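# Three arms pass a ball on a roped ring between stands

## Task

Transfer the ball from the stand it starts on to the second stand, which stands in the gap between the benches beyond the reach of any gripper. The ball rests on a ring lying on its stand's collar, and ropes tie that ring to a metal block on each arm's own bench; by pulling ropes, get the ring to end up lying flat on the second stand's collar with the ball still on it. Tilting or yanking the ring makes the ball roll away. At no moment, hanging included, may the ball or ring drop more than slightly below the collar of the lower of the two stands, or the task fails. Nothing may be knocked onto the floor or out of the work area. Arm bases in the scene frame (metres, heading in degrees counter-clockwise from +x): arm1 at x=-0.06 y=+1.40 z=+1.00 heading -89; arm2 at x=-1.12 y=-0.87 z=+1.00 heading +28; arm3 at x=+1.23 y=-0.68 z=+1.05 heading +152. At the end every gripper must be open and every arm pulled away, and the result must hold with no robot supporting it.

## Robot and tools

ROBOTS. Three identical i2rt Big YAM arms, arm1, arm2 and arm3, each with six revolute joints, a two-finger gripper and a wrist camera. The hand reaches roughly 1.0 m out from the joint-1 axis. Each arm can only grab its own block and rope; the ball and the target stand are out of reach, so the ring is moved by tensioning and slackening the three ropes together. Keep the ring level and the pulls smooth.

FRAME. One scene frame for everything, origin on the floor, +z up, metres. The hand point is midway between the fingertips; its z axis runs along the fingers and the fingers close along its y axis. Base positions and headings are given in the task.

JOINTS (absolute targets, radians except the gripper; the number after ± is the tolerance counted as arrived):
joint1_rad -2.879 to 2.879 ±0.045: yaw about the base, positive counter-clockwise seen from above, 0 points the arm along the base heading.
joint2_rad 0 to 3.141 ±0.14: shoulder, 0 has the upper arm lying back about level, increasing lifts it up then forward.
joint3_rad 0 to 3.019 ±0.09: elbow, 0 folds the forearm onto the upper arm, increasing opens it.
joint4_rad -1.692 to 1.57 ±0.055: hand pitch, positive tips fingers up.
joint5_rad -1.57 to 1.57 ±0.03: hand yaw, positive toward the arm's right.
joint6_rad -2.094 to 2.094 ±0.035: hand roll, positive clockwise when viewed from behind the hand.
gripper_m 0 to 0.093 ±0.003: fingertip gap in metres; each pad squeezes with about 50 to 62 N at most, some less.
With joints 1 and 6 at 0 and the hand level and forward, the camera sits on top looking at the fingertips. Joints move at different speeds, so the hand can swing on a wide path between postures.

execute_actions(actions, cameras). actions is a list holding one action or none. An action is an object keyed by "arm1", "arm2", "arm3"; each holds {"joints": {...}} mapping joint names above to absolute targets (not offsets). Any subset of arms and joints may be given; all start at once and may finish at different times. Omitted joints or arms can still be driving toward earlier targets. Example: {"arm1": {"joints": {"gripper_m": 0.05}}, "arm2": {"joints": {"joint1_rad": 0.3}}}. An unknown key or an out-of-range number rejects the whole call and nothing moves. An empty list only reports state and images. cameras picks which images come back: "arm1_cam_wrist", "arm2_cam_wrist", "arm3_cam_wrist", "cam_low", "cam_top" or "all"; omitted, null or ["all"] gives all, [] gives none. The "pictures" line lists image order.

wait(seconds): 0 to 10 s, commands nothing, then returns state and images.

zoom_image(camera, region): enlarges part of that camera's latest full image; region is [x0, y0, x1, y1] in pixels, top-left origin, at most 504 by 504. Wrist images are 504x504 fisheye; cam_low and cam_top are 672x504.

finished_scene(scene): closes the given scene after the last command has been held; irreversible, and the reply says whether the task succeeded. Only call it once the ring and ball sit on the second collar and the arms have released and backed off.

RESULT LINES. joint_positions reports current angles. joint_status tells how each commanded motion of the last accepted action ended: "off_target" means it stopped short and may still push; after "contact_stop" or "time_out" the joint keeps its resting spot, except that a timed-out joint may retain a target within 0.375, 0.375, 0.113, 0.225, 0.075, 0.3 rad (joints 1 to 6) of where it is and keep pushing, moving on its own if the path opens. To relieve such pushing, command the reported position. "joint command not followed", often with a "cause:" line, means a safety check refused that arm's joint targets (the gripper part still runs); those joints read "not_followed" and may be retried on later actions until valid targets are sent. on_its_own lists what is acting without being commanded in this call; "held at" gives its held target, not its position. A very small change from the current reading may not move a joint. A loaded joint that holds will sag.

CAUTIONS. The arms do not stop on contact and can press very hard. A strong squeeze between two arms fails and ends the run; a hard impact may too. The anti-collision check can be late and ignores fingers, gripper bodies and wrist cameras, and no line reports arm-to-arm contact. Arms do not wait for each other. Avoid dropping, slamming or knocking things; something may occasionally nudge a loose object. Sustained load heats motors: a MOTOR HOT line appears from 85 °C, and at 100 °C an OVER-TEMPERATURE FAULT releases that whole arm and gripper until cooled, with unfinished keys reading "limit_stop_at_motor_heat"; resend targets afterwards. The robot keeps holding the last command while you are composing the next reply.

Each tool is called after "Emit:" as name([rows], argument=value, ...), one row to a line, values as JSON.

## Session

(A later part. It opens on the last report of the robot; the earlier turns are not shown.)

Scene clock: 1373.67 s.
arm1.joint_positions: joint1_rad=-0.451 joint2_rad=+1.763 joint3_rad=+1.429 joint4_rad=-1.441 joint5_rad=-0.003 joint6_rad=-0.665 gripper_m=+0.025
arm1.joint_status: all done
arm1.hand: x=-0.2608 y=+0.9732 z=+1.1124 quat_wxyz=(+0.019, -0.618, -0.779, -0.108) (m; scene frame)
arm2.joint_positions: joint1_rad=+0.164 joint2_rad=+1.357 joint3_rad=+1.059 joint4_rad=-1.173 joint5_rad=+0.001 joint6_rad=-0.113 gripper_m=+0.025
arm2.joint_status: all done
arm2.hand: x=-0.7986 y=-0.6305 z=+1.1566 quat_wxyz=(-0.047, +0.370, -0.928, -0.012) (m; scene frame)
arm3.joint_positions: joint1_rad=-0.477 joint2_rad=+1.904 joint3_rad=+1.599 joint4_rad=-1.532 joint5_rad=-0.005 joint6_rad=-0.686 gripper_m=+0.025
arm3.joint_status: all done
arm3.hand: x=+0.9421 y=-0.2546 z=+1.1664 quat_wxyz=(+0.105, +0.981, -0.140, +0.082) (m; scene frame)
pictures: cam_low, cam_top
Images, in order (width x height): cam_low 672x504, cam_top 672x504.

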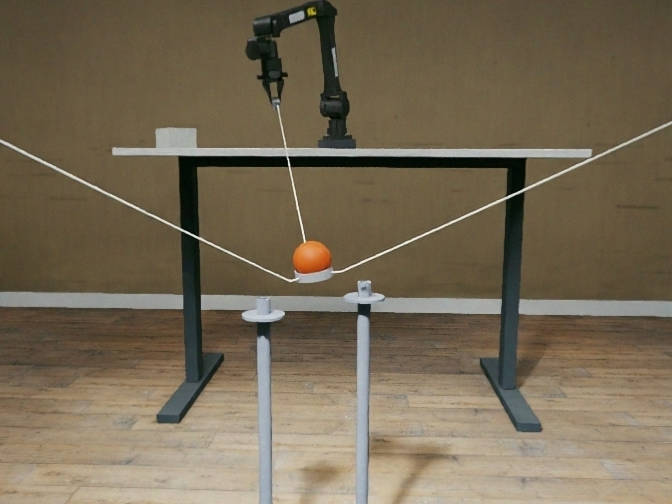

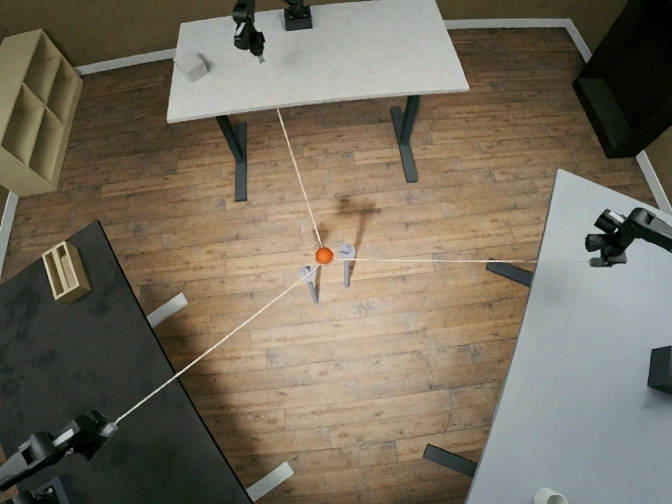

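Emit:
execute_actions(actions=[], cameras=["cam_low","cam_top"])

Emit:
zoom_image(camera="cam_low", region=[250, 220, 450, 350])

Scene clock: 1382.27 s.
arm1.joint_positions: joint1_rad=-0.451 joint2_rad=+1.763 joint3_rad=+1.429 joint4_rad=-1.441 joint5_rad=-0.003 joint6_rad=-0.665 gripper_m=+0.025
arm1.joint_status: all done
arm1.hand: x=-0.2608 y=+0.9732 z=+1.1124 quat_wxyz=(+0.019, -0.618, -0.779, -0.108) (m; scene frame)
arm2.joint_positions: joint1_rad=+0.164 joint2_rad=+1.357 joint3_rad=+1.059 joint4_rad=-1.173 joint5_rad=+0.001 joint6_rad=-0.113 gripper_m=+0.025
arm2.joint_status: all done
arm2.hand: x=-0.7986 y=-0.6305 z=+1.1566 quat_wxyz=(-0.047, +0.370, -0.928, -0.012) (m; scene frame)
arm3.joint_positions: joint1_rad=-0.477 joint2_rad=+1.904 joint3_rad=+1.599 joint4_rad=-1.532 joint5_rad=-0.005 joint6_rad=-0.686 gripper_m=+0.025
arm3.joint_status: all done
arm3.hand: x=+0.9421 y=-0.2546 z=+1.1664 quat_wxyz=(+0.105, +0.981, -0.140, +0.082) (m; scene frame)
pictures: cam_low, cam_top
Images, in order (width x height): cam_low 672x504, cam_top 672x504.

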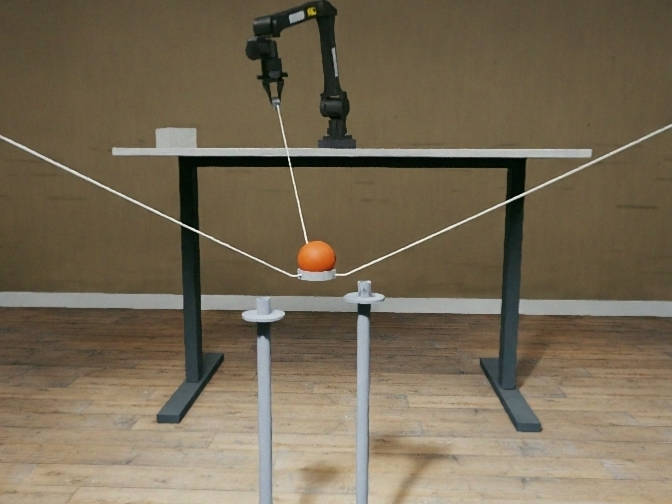

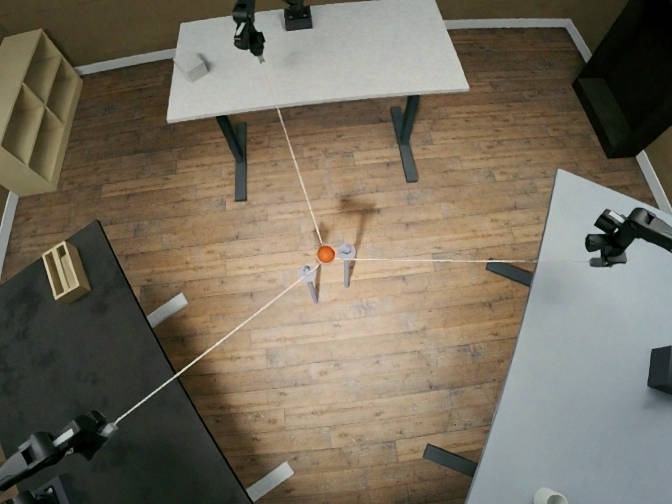

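Region (250, 220, 450, 350) of cam_low's 672x504 image, scaled by 2.520, with more detail than that image has; it fills the top 328 rows of this view, and the rest is white.

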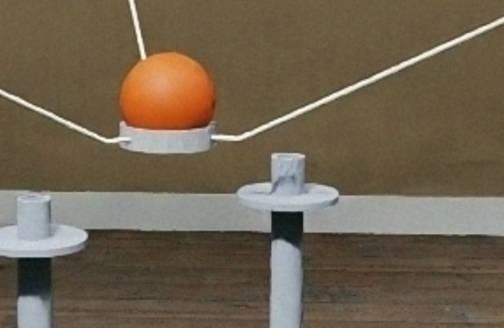

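Emit:
execute_actions([
  {"arm1":{"joints":{"joint4_rad":-1.527}},"arm2":{"joints":{"joint1_rad":0.075,"joint2_rad":1.439,"joint3_rad":1.223,"joint6_rad":-0.234}},"arm3":{"joints":{"joint1_rad":-0.597,"joint6_rad":-0.821}}},
], cameras=["cam_low"])

Emit:
zoom_image(camera="cam_low", region=[250, 220, 450, 350])

Scene clock: 1436.43 s.
arm1.joint_positions: joint1_rad=-0.451 joint2_rad=+1.763 joint3_rad=+1.429 joint4_rad=-1.496 joint5_rad=-0.004 joint6_rad=-0.665 gripper_m=+0.025
arm1.joint_status: all done
arm1.hand: x=-0.2552 y=+0.9851 z=+1.1157 quat_wxyz=(+0.025, -0.615, -0.776, -0.134) (m; scene frame)
arm2.joint_positions: joint1_rad=+0.071 joint2_rad=+1.448 joint3_rad=+1.169 joint4_rad=-1.173 joint5_rad=+0.001 joint6_rad=-0.226 gripper_m=+0.025
arm2.joint_status: all done
arm2.hand: x=-0.7422 y=-0.6391 z=+1.1636 quat_wxyz=(-0.057, +0.379, -0.924, -0.008) (m; scene frame)
arm3.joint_positions: joint1_rad=-0.596 joint2_rad=+1.904 joint3_rad=+1.599 joint4_rad=-1.533 joint5_rad=-0.006 joint6_rad=-0.810 gripper_m=+0.025
arm3.joint_status: all done
arm3.hand: x=+0.9938 y=-0.2238 z=+1.1654 quat_wxyz=(+0.115, +0.981, -0.138, +0.069) (m; scene frame)
pictures: cam_low
Images, in order (width x height): cam_low 672x504.

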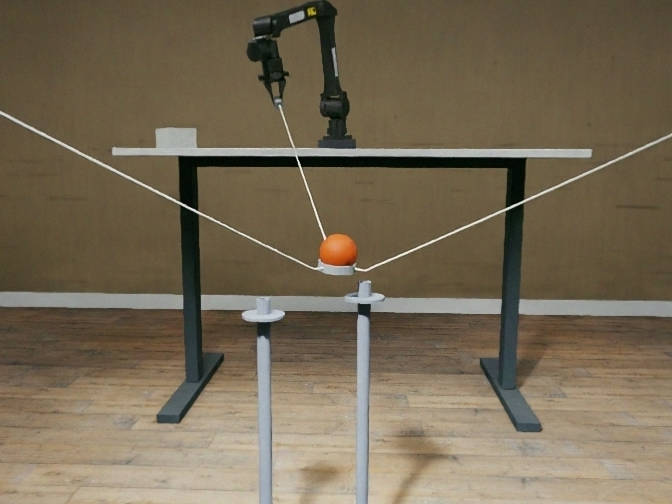

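Region (250, 220, 450, 350) of cam_low's 672x504 image, scaled by 2.520, with more detail than that image has; it fills the top 328 rows of this view, and the rest is white.

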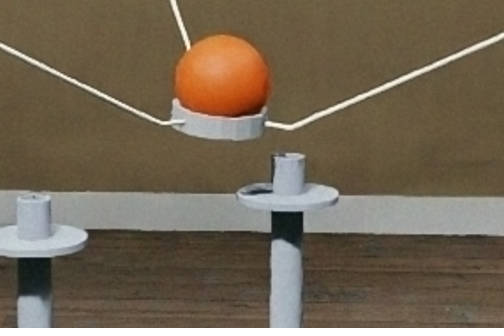

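Emit:
execute_actions([
  {"arm1":{"joints":{"joint4_rad":-1.555,"joint6_rad":-0.75}},"arm2":{"joints":{"joint1_rad":0.011,"joint2_rad":1.548,"joint3_rad":1.366,"joint6_rad":-0.314}},"arm3":{"joints":{"joint1_rad":-0.686,"joint6_rad":-0.914}}},
], cameras=["cam_low"])

Emit:
zoom_image(camera="cam_low", region=[250, 220, 450, 350])

Scene clock: 1466.27 s.
arm1.joint_positions: joint1_rad=-0.451 joint2_rad=+1.763 joint3_rad=+1.429 joint4_rad=-1.522 joint5_rad=-0.004 joint6_rad=-0.739 gripper_m=+0.025
arm1.joint_status: all done
arm1.hand: x=-0.2526 y=+0.9907 z=+1.1176 quat_wxyz=(+0.023, -0.585, -0.797, -0.148) (m; scene frame)
arm2.joint_positions: joint1_rad=+0.010 joint2_rad=+1.558 joint3_rad=+1.308 joint4_rad=-1.173 joint5_rad=+0.001 joint6_rad=-0.306 gripper_m=+0.025
arm2.joint_status: all done
arm2.hand: x=-0.6831 y=-0.6377 z=+1.1702 quat_wxyz=(-0.071, +0.387, -0.919, -0.006) (m; scene frame)
arm3.joint_positions: joint1_rad=-0.684 joint2_rad=+1.904 joint3_rad=+1.599 joint4_rad=-1.533 joint5_rad=-0.006 joint6_rad=-0.902 gripper_m=+0.025
arm3.joint_status: all done
arm3.hand: x=+1.0344 y=-0.2048 z=+1.1647 quat_wxyz=(+0.122, +0.981, -0.136, +0.059) (m; scene frame)
pictures: cam_low
Images, in order (width x height): cam_low 672x504.

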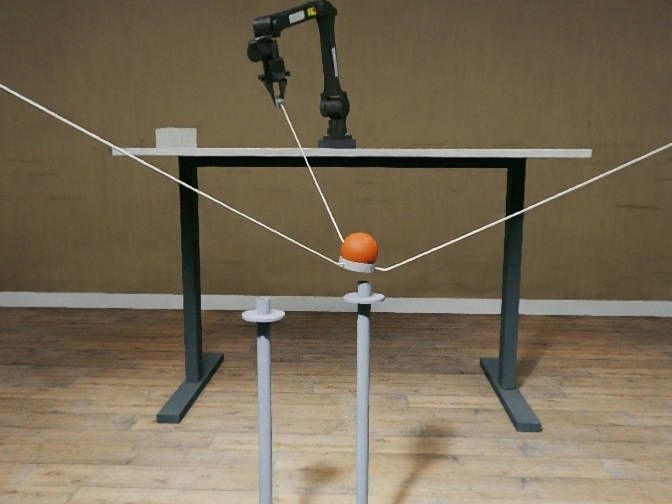

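Region (250, 220, 450, 350) of cam_low's 672x504 image, scaled by 2.520, with more detail than that image has; it fills the top 328 rows of this view, and the rest is white.

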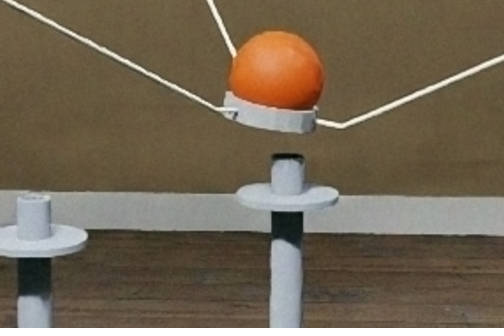

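Swinging; let it settle and look again.

Emit:
execute_actions(actions=[], cameras=["cam_low","cam_top"])

Emit:
zoom_image(camera="cam_low", region=[300, 215, 430, 325])

Emit:
zoom_image(camera="cam_top", region=[290, 205, 390, 295])

Scene clock: 1473.17 s.
arm1.joint_positions: joint1_rad=-0.451 joint2_rad=+1.763 joint3_rad=+1.429 joint4_rad=-1.522 joint5_rad=-0.004 joint6_rad=-0.740 gripper_m=+0.025
arm1.joint_status: all done
arm1.hand: x=-0.2526 y=+0.9907 z=+1.1176 quat_wxyz=(+0.023, -0.585, -0.797, -0.148) (m; scene frame)
arm2.joint_positions: joint1_rad=+0.010 joint2_rad=+1.558 joint3_rad=+1.308 joint4_rad=-1.173 joint5_rad=+0.001 joint6_rad=-0.306 gripper_m=+0.025
arm2.joint_status: all done
arm2.hand: x=-0.6831 y=-0.6377 z=+1.1702 quat_wxyz=(-0.071, +0.388, -0.919, -0.006) (m; scene frame)
arm3.joint_positions: joint1_rad=-0.684 joint2_rad=+1.904 joint3_rad=+1.599 joint4_rad=-1.533 joint5_rad=-0.006 joint6_rad=-0.903 gripper_m=+0.025
arm3.joint_status: all done
arm3.hand: x=+1.0344 y=-0.2048 z=+1.1647 quat_wxyz=(+0.122, +0.981, -0.135, +0.059) (m; scene frame)
pictures: cam_low, cam_top
Images, in order (width x height): cam_low 672x504, cam_top 672x504.

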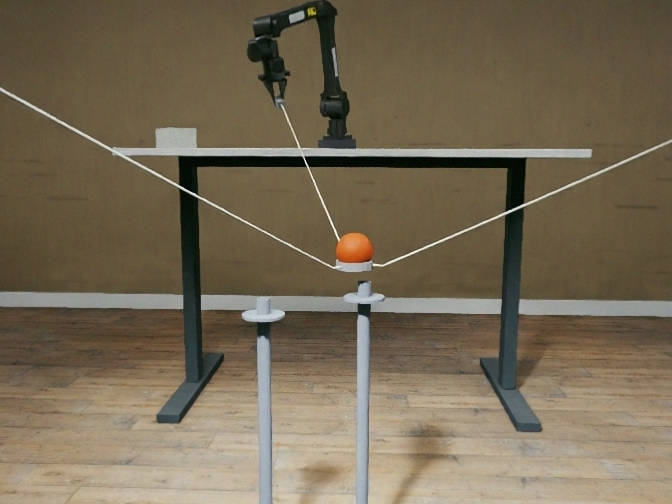

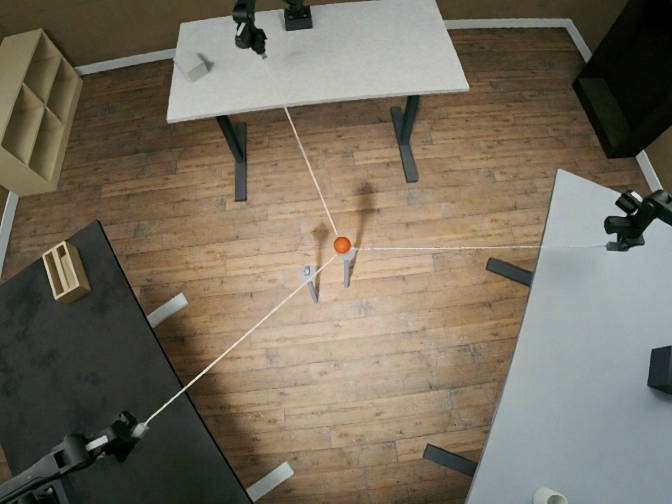

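Region (300, 215, 430, 325) of cam_low's 672x504 image, scaled by 3.877, with more detail than that image has; it fills the top 426 rows of this view, and the rest is white.

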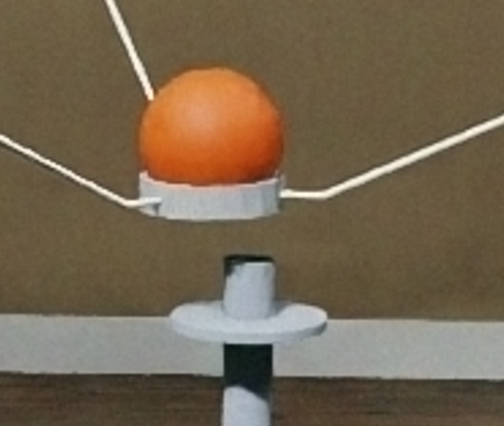

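Region (290, 205, 390, 295) of cam_top's 672x504 image, scaled by 5.040, with more detail than that image has; it fills the top 454 rows of this view, and the rest is white.

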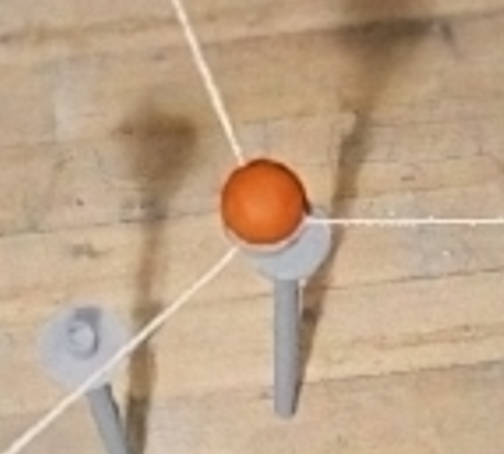

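Emit:
zoom_image(camera="cam_top", region=[292, 228, 364, 292])

Region (292, 228, 364, 292) of cam_top's 672x504 image, scaled by 7.000, with more detail than that image has.

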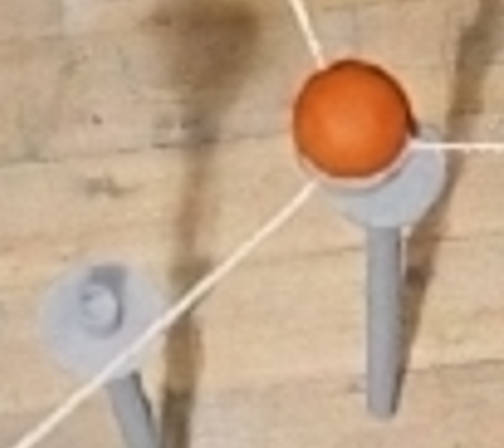

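Emit:
execute_actions([
  {"arm1":{"joints":{"joint4_rad":-1.454}},"arm2":{"joints":{"joint4_rad":-1.084}},"arm3":{"joints":{"joint1_rad":-0.732}}},
], cameras=["cam_low"])

Emit:
zoom_image(camera="cam_low", region=[300, 215, 430, 325])

Scene clock: 1537.33 s.
arm1.joint_positions: joint1_rad=-0.451 joint2_rad=+1.763 joint3_rad=+1.429 joint4_rad=-1.457 joint5_rad=-0.004 joint6_rad=-0.740 gripper_m=+0.025
arm1.joint_status: all done
arm1.hand: x=-0.2591 y=+0.9766 z=+1.1133 quat_wxyz=(+0.016, -0.587, -0.801, -0.116) (m; scene frame)
arm2.joint_positions: joint1_rad=+0.010 joint2_rad=+1.558 joint3_rad=+1.308 joint4_rad=-1.086 joint5_rad=+0.001 joint6_rad=-0.306 gripper_m=+0.025
arm2.joint_status: all done
arm2.hand: x=-0.6646 y=-0.6278 z=+1.1742 quat_wxyz=(-0.115, +0.386, -0.915, -0.010) (m; scene frame)
arm3.joint_positions: joint1_rad=-0.717 joint2_rad=+1.904 joint3_rad=+1.599 joint4_rad=-1.533 joint5_rad=-0.006 joint6_rad=-0.903 gripper_m=+0.025
arm3.joint_status: all done
arm3.hand: x=+1.0499 y=-0.1986 z=+1.1645 quat_wxyz=(+0.123, +0.979, -0.151, +0.057) (m; scene frame)
pictures: cam_low
Images, in order (width x height): cam_low 672x504.

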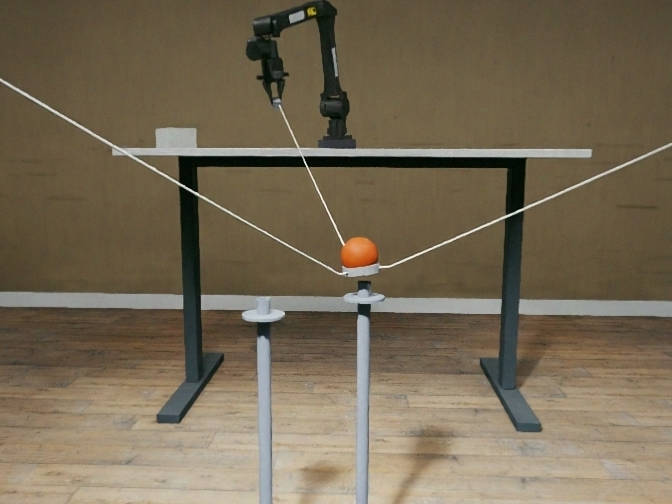

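Region (300, 215, 430, 325) of cam_low's 672x504 image, scaled by 3.877, with more detail than that image has; it fills the top 426 rows of this view, and the rest is white.

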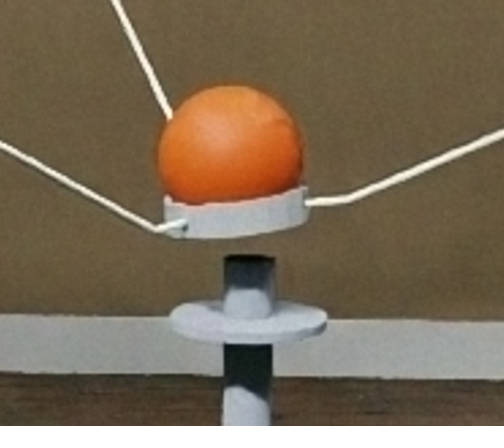

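Emit:
execute_actions(actions=[], cameras=["cam_low","cam_top"])

Emit:
zoom_image(camera="cam_low", region=[300, 215, 430, 325])

Emit:
zoom_image(camera="cam_top", region=[292, 228, 364, 292])

Scene clock: 1545.63 s.
arm1.joint_positions: joint1_rad=-0.451 joint2_rad=+1.763 joint3_rad=+1.429 joint4_rad=-1.457 joint5_rad=-0.004 joint6_rad=-0.740 gripper_m=+0.025
arm1.joint_status: all done
arm1.hand: x=-0.2591 y=+0.9766 z=+1.1133 quat_wxyz=(+0.016, -0.587, -0.801, -0.116) (m; scene frame)
arm2.joint_positions: joint1_rad=+0.010 joint2_rad=+1.558 joint3_rad=+1.308 joint4_rad=-1.086 joint5_rad=+0.001 joint6_rad=-0.306 gripper_m=+0.025
arm2.joint_status: all done
arm2.hand: x=-0.6646 y=-0.6278 z=+1.1742 quat_wxyz=(-0.115, +0.386, -0.915, -0.010) (m; scene frame)
arm3.joint_positions: joint1_rad=-0.717 joint2_rad=+1.904 joint3_rad=+1.599 joint4_rad=-1.533 joint5_rad=-0.006 joint6_rad=-0.903 gripper_m=+0.025
arm3.joint_status: all done
arm3.hand: x=+1.0499 y=-0.1986 z=+1.1645 quat_wxyz=(+0.123, +0.979, -0.151, +0.057) (m; scene frame)
pictures: cam_low, cam_top
Images, in order (width x height): cam_low 672x504, cam_top 672x504.

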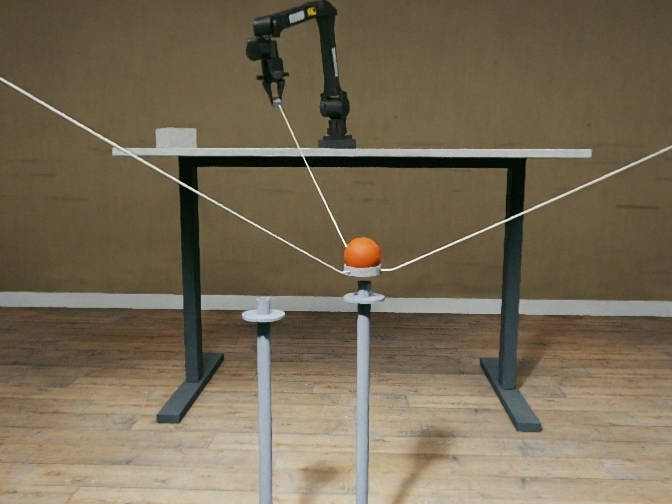

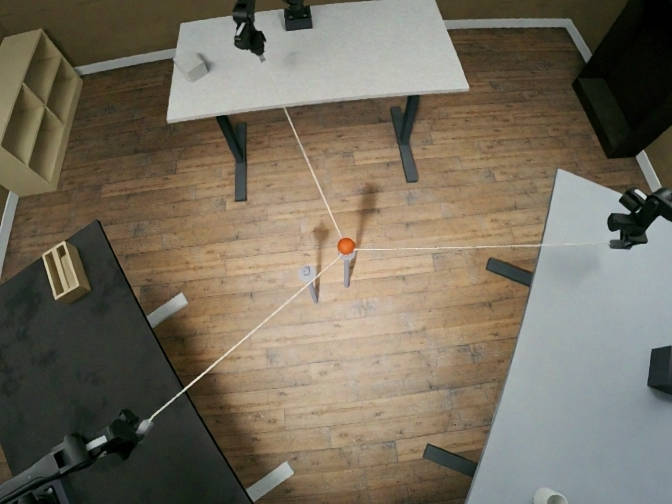

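Region (300, 215, 430, 325) of cam_low's 672x504 image, scaled by 3.877, with more detail than that image has; it fills the top 426 rows of this view, and the rest is white.

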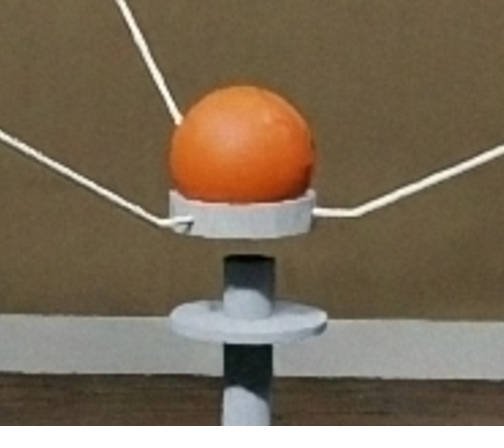

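Region (292, 228, 364, 292) of cam_top's 672x504 image, scaled by 7.000, with more detail than that image has.

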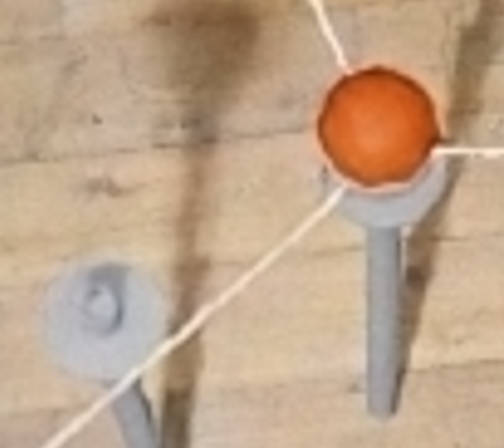

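Emit:
execute_actions([
  {"arm1":{"joints":{"joint4_rad":-1.427}},"arm2":{"joints":{"joint4_rad":-1.036}},"arm3":{"joints":{"joint4_rad":-1.515}}},
], cameras=["cam_low"])

Emit:
zoom_image(camera="cam_low", region=[300, 215, 430, 325])

Scene clock: 1560.33 s.
arm1.joint_positions: joint1_rad=-0.451 joint2_rad=+1.763 joint3_rad=+1.429 joint4_rad=-1.430 joint5_rad=-0.004 joint6_rad=-0.740 gripper_m=+0.025
arm1.joint_status: all done
arm1.hand: x=-0.2618 y=+0.9708 z=+1.1118 quat_wxyz=(+0.014, -0.588, -0.802, -0.103) (m; scene frame)
arm2.joint_positions: joint1_rad=+0.010 joint2_rad=+1.558 joint3_rad=+1.308 joint4_rad=-1.041 joint5_rad=+0.001 joint6_rad=-0.307 gripper_m=+0.025
arm2.joint_status: all done
arm2.hand: x=-0.6550 y=-0.6226 z=+1.1770 quat_wxyz=(-0.137, +0.385, -0.913, -0.012) (m; scene frame)
arm3.joint_positions: joint1_rad=-0.717 joint2_rad=+1.904 joint3_rad=+1.599 joint4_rad=-1.516 joint5_rad=-0.006 joint6_rad=-0.903 gripper_m=+0.025
arm3.joint_status: all done
arm3.hand: x=+1.0485 y=-0.1948 z=+1.1634 quat_wxyz=(+0.116, +0.980, -0.151, +0.053) (m; scene frame)
pictures: cam_low
Images, in order (width x height): cam_low 672x504.

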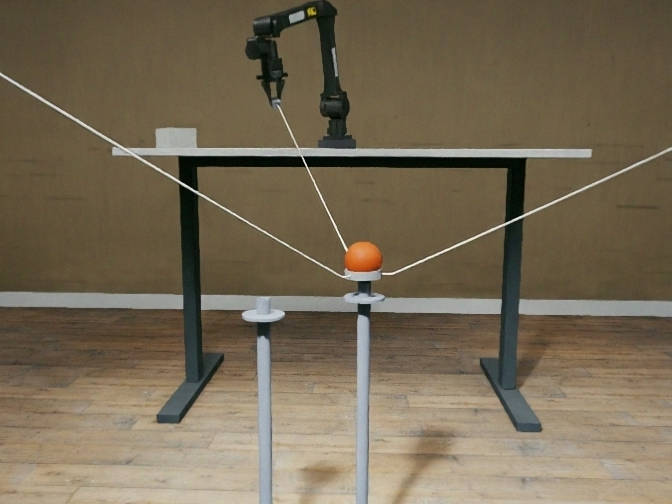

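Region (300, 215, 430, 325) of cam_low's 672x504 image, scaled by 3.877, with more detail than that image has; it fills the top 426 rows of this view, and the rest is white.

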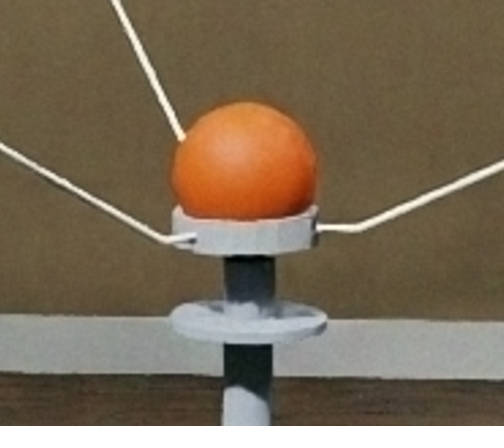

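Emit:
execute_actions(actions=[], cameras=["cam_low","cam_top"])

Emit:
zoom_image(camera="cam_low", region=[300, 215, 430, 325])

Emit:
zoom_image(camera="cam_top", region=[292, 228, 364, 292])

Scene clock: 1566.50 s.
arm1.joint_positions: joint1_rad=-0.451 joint2_rad=+1.763 joint3_rad=+1.429 joint4_rad=-1.430 joint5_rad=-0.004 joint6_rad=-0.740 gripper_m=+0.025
arm1.joint_status: all done
arm1.hand: x=-0.2618 y=+0.9708 z=+1.1118 quat_wxyz=(+0.014, -0.588, -0.802, -0.103) (m; scene frame)
arm2.joint_positions: joint1_rad=+0.010 joint2_rad=+1.558 joint3_rad=+1.308 joint4_rad=-1.041 joint5_rad=+0.001 joint6_rad=-0.307 gripper_m=+0.025
arm2.joint_status: all done
arm2.hand: x=-0.6550 y=-0.6226 z=+1.1770 quat_wxyz=(-0.137, +0.385, -0.913, -0.012) (m; scene frame)
arm3.joint_positions: joint1_rad=-0.717 joint2_rad=+1.904 joint3_rad=+1.599 joint4_rad=-1.516 joint5_rad=-0.006 joint6_rad=-0.903 gripper_m=+0.025
arm3.joint_status: all done
arm3.hand: x=+1.0485 y=-0.1948 z=+1.1634 quat_wxyz=(+0.116, +0.980, -0.151, +0.053) (m; scene frame)
pictures: cam_low, cam_top
Images, in order (width x height): cam_low 672x504, cam_top 672x504.

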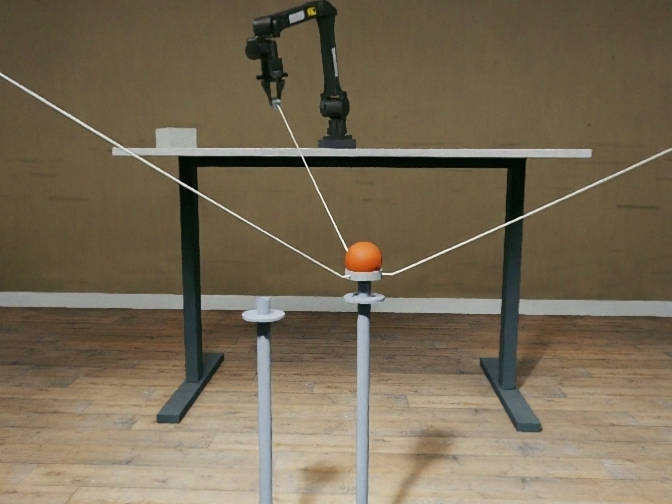

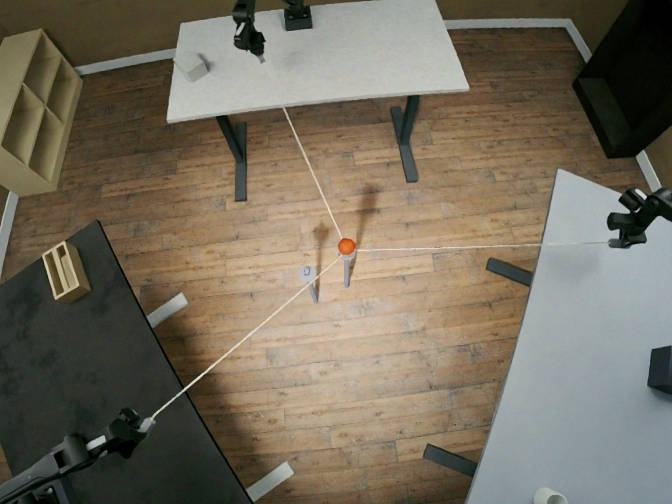

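Region (300, 215, 430, 325) of cam_low's 672x504 image, scaled by 3.877, with more detail than that image has; it fills the top 426 rows of this view, and the rest is white.

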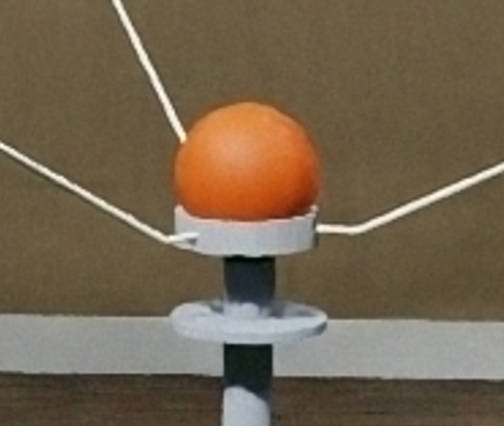

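Region (292, 228, 364, 292) of cam_top's 672x504 image, scaled by 7.000, with more detail than that image has.

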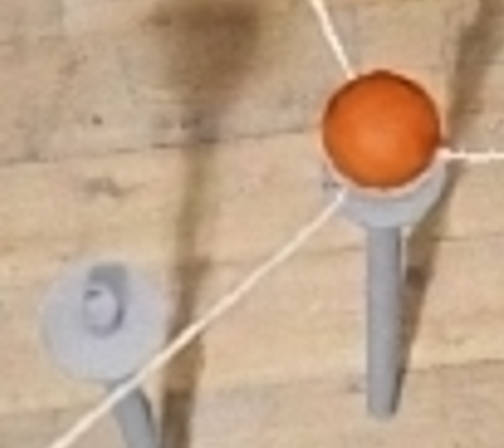

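Emit:
execute_actions([
  {"arm1":{"joints":{"joint4_rad":-1.392}},"arm2":{"joints":{"joint4_rad":-0.990}},"arm3":{"joints":{"joint4_rad":-1.481}}},
], cameras=["cam_low","cam_top"])

Emit:
zoom_image(camera="cam_low", region=[300, 215, 430, 325])

Emit:
zoom_image(camera="cam_top", region=[292, 228, 364, 292])

Scene clock: 1582.57 s.
arm1.joint_positions: joint1_rad=-0.451 joint2_rad=+1.763 joint3_rad=+1.429 joint4_rad=-1.400 joint5_rad=-0.004 joint6_rad=-0.741 gripper_m=+0.025
arm1.joint_status: all done
arm1.hand: x=-0.2649 y=+0.9642 z=+1.1104 quat_wxyz=(+0.011, -0.589, -0.803, -0.089) (m; scene frame)
arm2.joint_positions: joint1_rad=+0.010 joint2_rad=+1.558 joint3_rad=+1.308 joint4_rad=-0.999 joint5_rad=+0.001 joint6_rad=-0.307 gripper_m=+0.025
arm2.joint_status: all done
arm2.hand: x=-0.6464 y=-0.6180 z=+1.1800 quat_wxyz=(-0.158, +0.384, -0.910, -0.014) (m; scene frame)
arm3.joint_positions: joint1_rad=-0.717 joint2_rad=+1.904 joint3_rad=+1.599 joint4_rad=-1.485 joint5_rad=-0.005 joint6_rad=-0.904 gripper_m=+0.025
arm3.joint_status: all done
arm3.hand: x=+1.0461 y=-0.1880 z=+1.1616 quat_wxyz=(+0.102, +0.982, -0.151, +0.046) (m; scene frame)
pictures: cam_low, cam_top
Images, in order (width x height): cam_low 672x504, cam_top 672x504.

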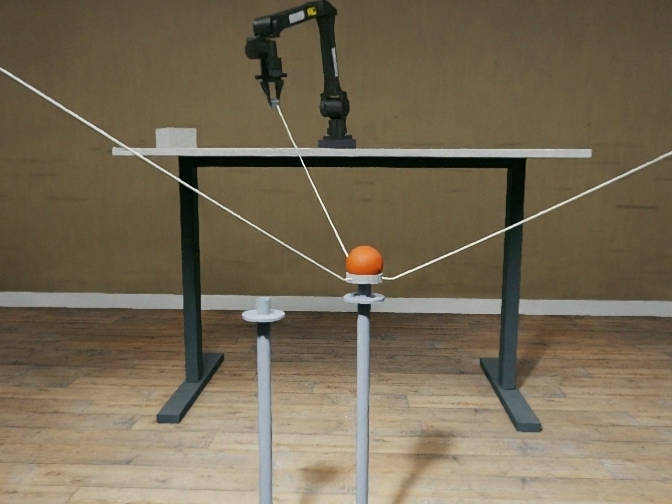

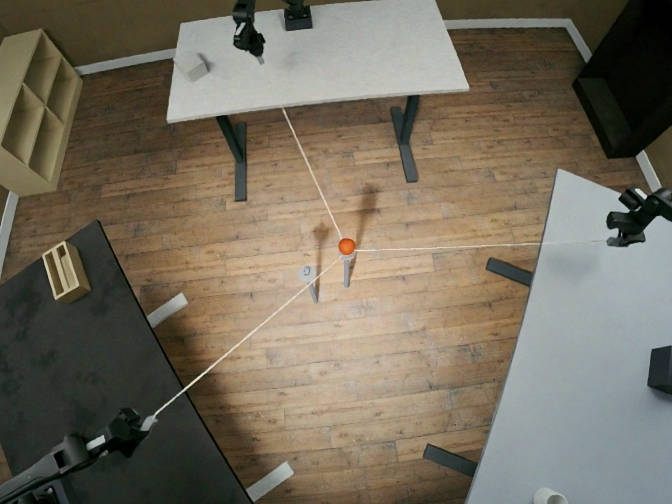

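Region (300, 215, 430, 325) of cam_low's 672x504 image, scaled by 3.877, with more detail than that image has; it fills the top 426 rows of this view, and the rest is white.

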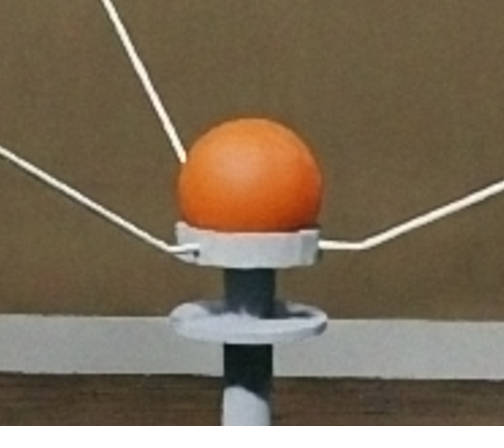

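Region (292, 228, 364, 292) of cam_top's 672x504 image, scaled by 7.000, with more detail than that image has.

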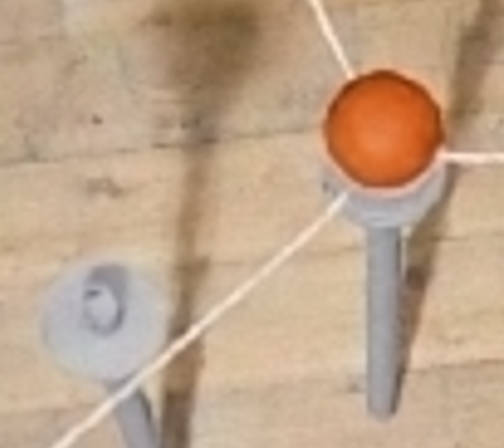

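Emit:
execute_actions(actions=[], cameras=["cam_low","cam_top"])

Emit:
zoom_image(camera="cam_low", region=[300, 215, 430, 325])

Emit:
zoom_image(camera="cam_top", region=[292, 228, 364, 292])

Scene clock: 1591.53 s.
arm1.joint_positions: joint1_rad=-0.451 joint2_rad=+1.763 joint3_rad=+1.429 joint4_rad=-1.400 joint5_rad=-0.004 joint6_rad=-0.741 gripper_m=+0.025
arm1.joint_status: all done
arm1.hand: x=-0.2649 y=+0.9642 z=+1.1104 quat_wxyz=(+0.011, -0.589, -0.803, -0.089) (m; scene frame)
arm2.joint_positions: joint1_rad=+0.010 joint2_rad=+1.558 joint3_rad=+1.308 joint4_rad=-0.999 joint5_rad=+0.001 joint6_rad=-0.307 gripper_m=+0.025
arm2.joint_status: all done
arm2.hand: x=-0.6464 y=-0.6180 z=+1.1800 quat_wxyz=(-0.158, +0.384, -0.910, -0.014) (m; scene frame)
arm3.joint_positions: joint1_rad=-0.717 joint2_rad=+1.904 joint3_rad=+1.599 joint4_rad=-1.485 joint5_rad=-0.005 joint6_rad=-0.904 gripper_m=+0.025
arm3.joint_status: all done
arm3.hand: x=+1.0461 y=-0.1880 z=+1.1616 quat_wxyz=(+0.102, +0.982, -0.151, +0.046) (m; scene frame)
pictures: cam_low, cam_top
Images, in order (width x height): cam_low 672x504, cam_top 672x504.

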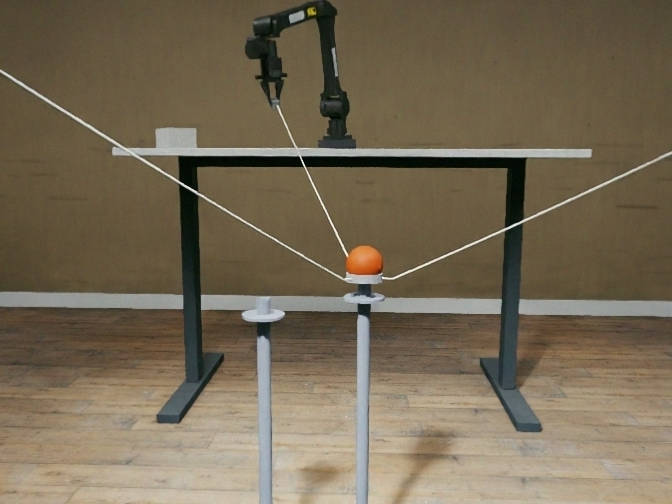

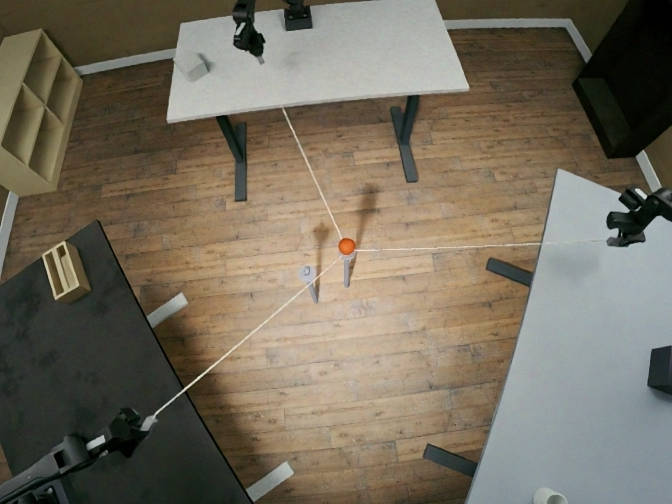

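Region (300, 215, 430, 325) of cam_low's 672x504 image, scaled by 3.877, with more detail than that image has; it fills the top 426 rows of this view, and the rest is white.

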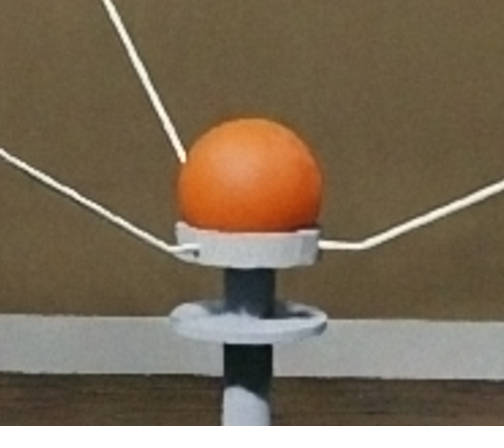

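Region (292, 228, 364, 292) of cam_top's 672x504 image, scaled by 7.000, with more detail than that image has.

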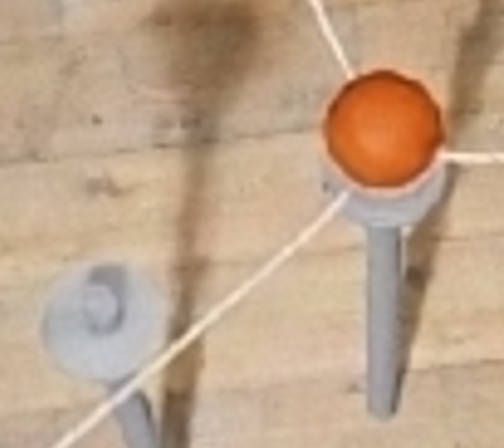

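Emit:
execute_actions([
  {"arm1":{"joints":{"joint4_rad":-1.366}},"arm2":{"joints":{"joint4_rad":-0.940}},"arm3":{"joints":{"joint4_rad":-1.433}}},
], cameras=["cam_low","cam_top"])

Emit:
zoom_image(camera="cam_low", region=[300, 215, 430, 325])

Emit:
zoom_image(camera="cam_top", region=[292, 228, 364, 292])

Scene clock: 1627.73 s.
arm1.joint_positions: joint1_rad=-0.451 joint2_rad=+1.763 joint3_rad=+1.429 joint4_rad=-1.375 joint5_rad=-0.004 joint6_rad=-0.741 gripper_m=+0.025
arm1.joint_status: all done
arm1.hand: x=-0.2674 y=+0.9587 z=+1.1094 quat_wxyz=(+0.008, -0.589, -0.804, -0.076) (m; scene frame)
arm2.joint_positions: joint1_rad=+0.010 joint2_rad=+1.558 joint3_rad=+1.308 joint4_rad=-0.952 joint5_rad=+0.001 joint6_rad=-0.307 gripper_m=+0.025
arm2.joint_status: all done
arm2.hand: x=-0.6367 y=-0.6128 z=+1.1839 quat_wxyz=(-0.181, +0.382, -0.906, -0.016) (m; scene frame)
arm3.joint_positions: joint1_rad=-0.717 joint2_rad=+1.904 joint3_rad=+1.599 joint4_rad=-1.439 joint5_rad=-0.005 joint6_rad=-0.905 gripper_m=+0.025
arm3.joint_status: all done
arm3.hand: x=+1.0421 y=-0.1775 z=+1.1593 quat_wxyz=(+0.082, +0.984, -0.152, +0.035) (m; scene frame)
pictures: cam_low, cam_top
Images, in order (width x height): cam_low 672x504, cam_top 672x504.

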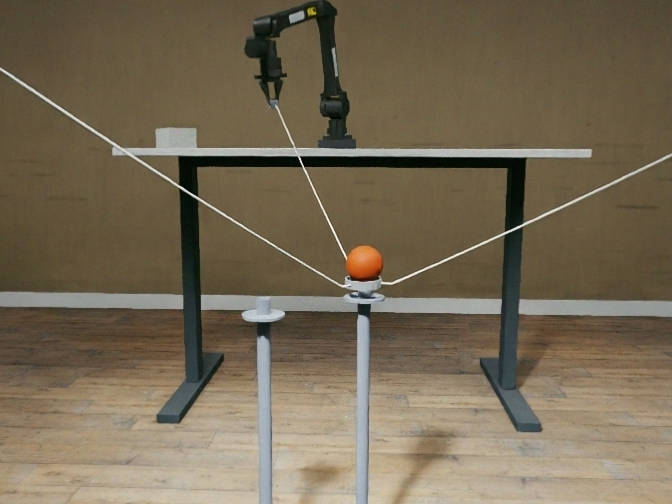

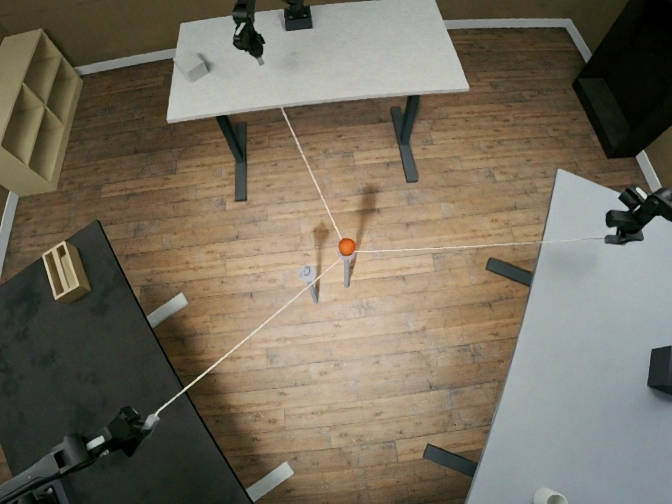

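Region (300, 215, 430, 325) of cam_low's 672x504 image, scaled by 3.877, with more detail than that image has; it fills the top 426 rows of this view, and the rest is white.

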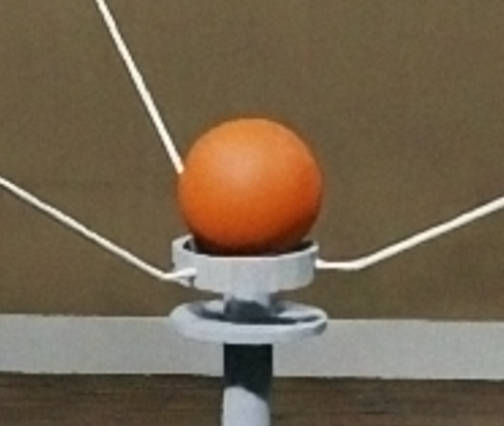

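Region (292, 228, 364, 292) of cam_top's 672x504 image, scaled by 7.000, with more detail than that image has.

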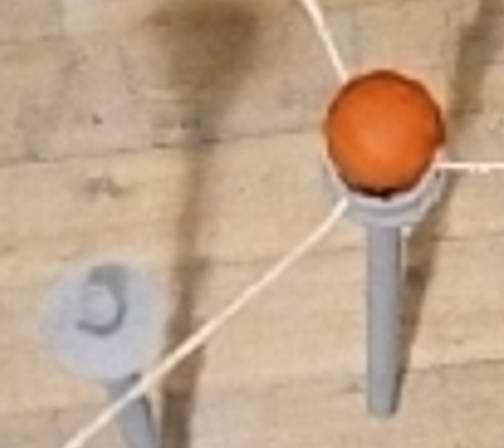

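Emit:
execute_actions([
  {"arm1":{"joints":{"joint4_rad":-1.294}},"arm2":{"joints":{"joint2_rad":1.596}},"arm3":{"joints":{"joint4_rad":-1.355}}},
], cameras=["cam_low"])

Emit:
zoom_image(camera="cam_low", region=[300, 215, 430, 325])

Scene clock: 1688.57 s.
arm1.joint_positions: joint1_rad=-0.451 joint2_rad=+1.763 joint3_rad=+1.429 joint4_rad=-1.304 joint5_rad=-0.004 joint6_rad=-0.741 gripper_m=+0.025
arm1.joint_status: all done
arm1.hand: x=-0.2746 y=+0.9431 z=+1.1074 quat_wxyz=(+0.001, -0.591, -0.806, -0.042) (m; scene frame)
arm2.joint_positions: joint1_rad=+0.010 joint2_rad=+1.599 joint3_rad=+1.308 joint4_rad=-0.950 joint5_rad=+0.001 joint6_rad=-0.307 gripper_m=+0.025
arm2.joint_status: all done
arm2.hand: x=-0.6349 y=-0.6118 z=+1.1630 quat_wxyz=(-0.162, +0.384, -0.909, -0.014) (m; scene frame)
arm3.joint_positions: joint1_rad=-0.717 joint2_rad=+1.904 joint3_rad=+1.599 joint4_rad=-1.362 joint5_rad=-0.004 joint6_rad=-0.905 gripper_m=+0.025
arm3.joint_status: all done
arm3.hand: x=+1.0356 y=-0.1600 z=+1.1567 quat_wxyz=(+0.049, +0.987, -0.152, +0.016) (m; scene frame)
pictures: cam_low
Images, in order (width x height): cam_low 672x504.

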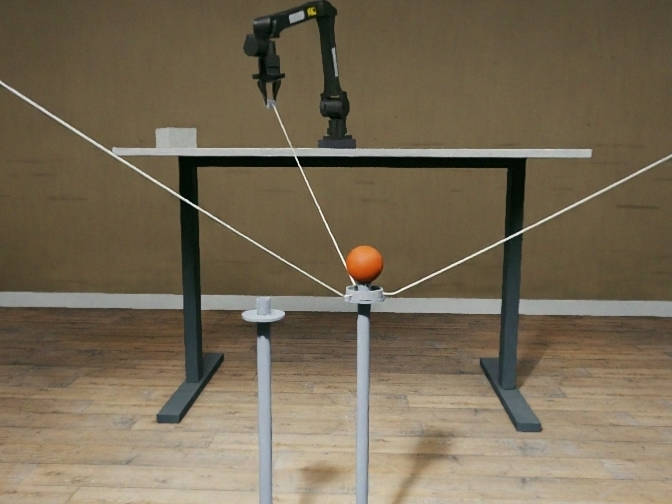

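Region (300, 215, 430, 325) of cam_low's 672x504 image, scaled by 3.877, with more detail than that image has; it fills the top 426 rows of this view, and the rest is white.

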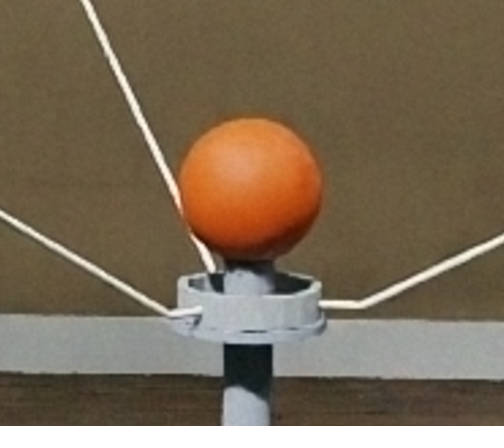

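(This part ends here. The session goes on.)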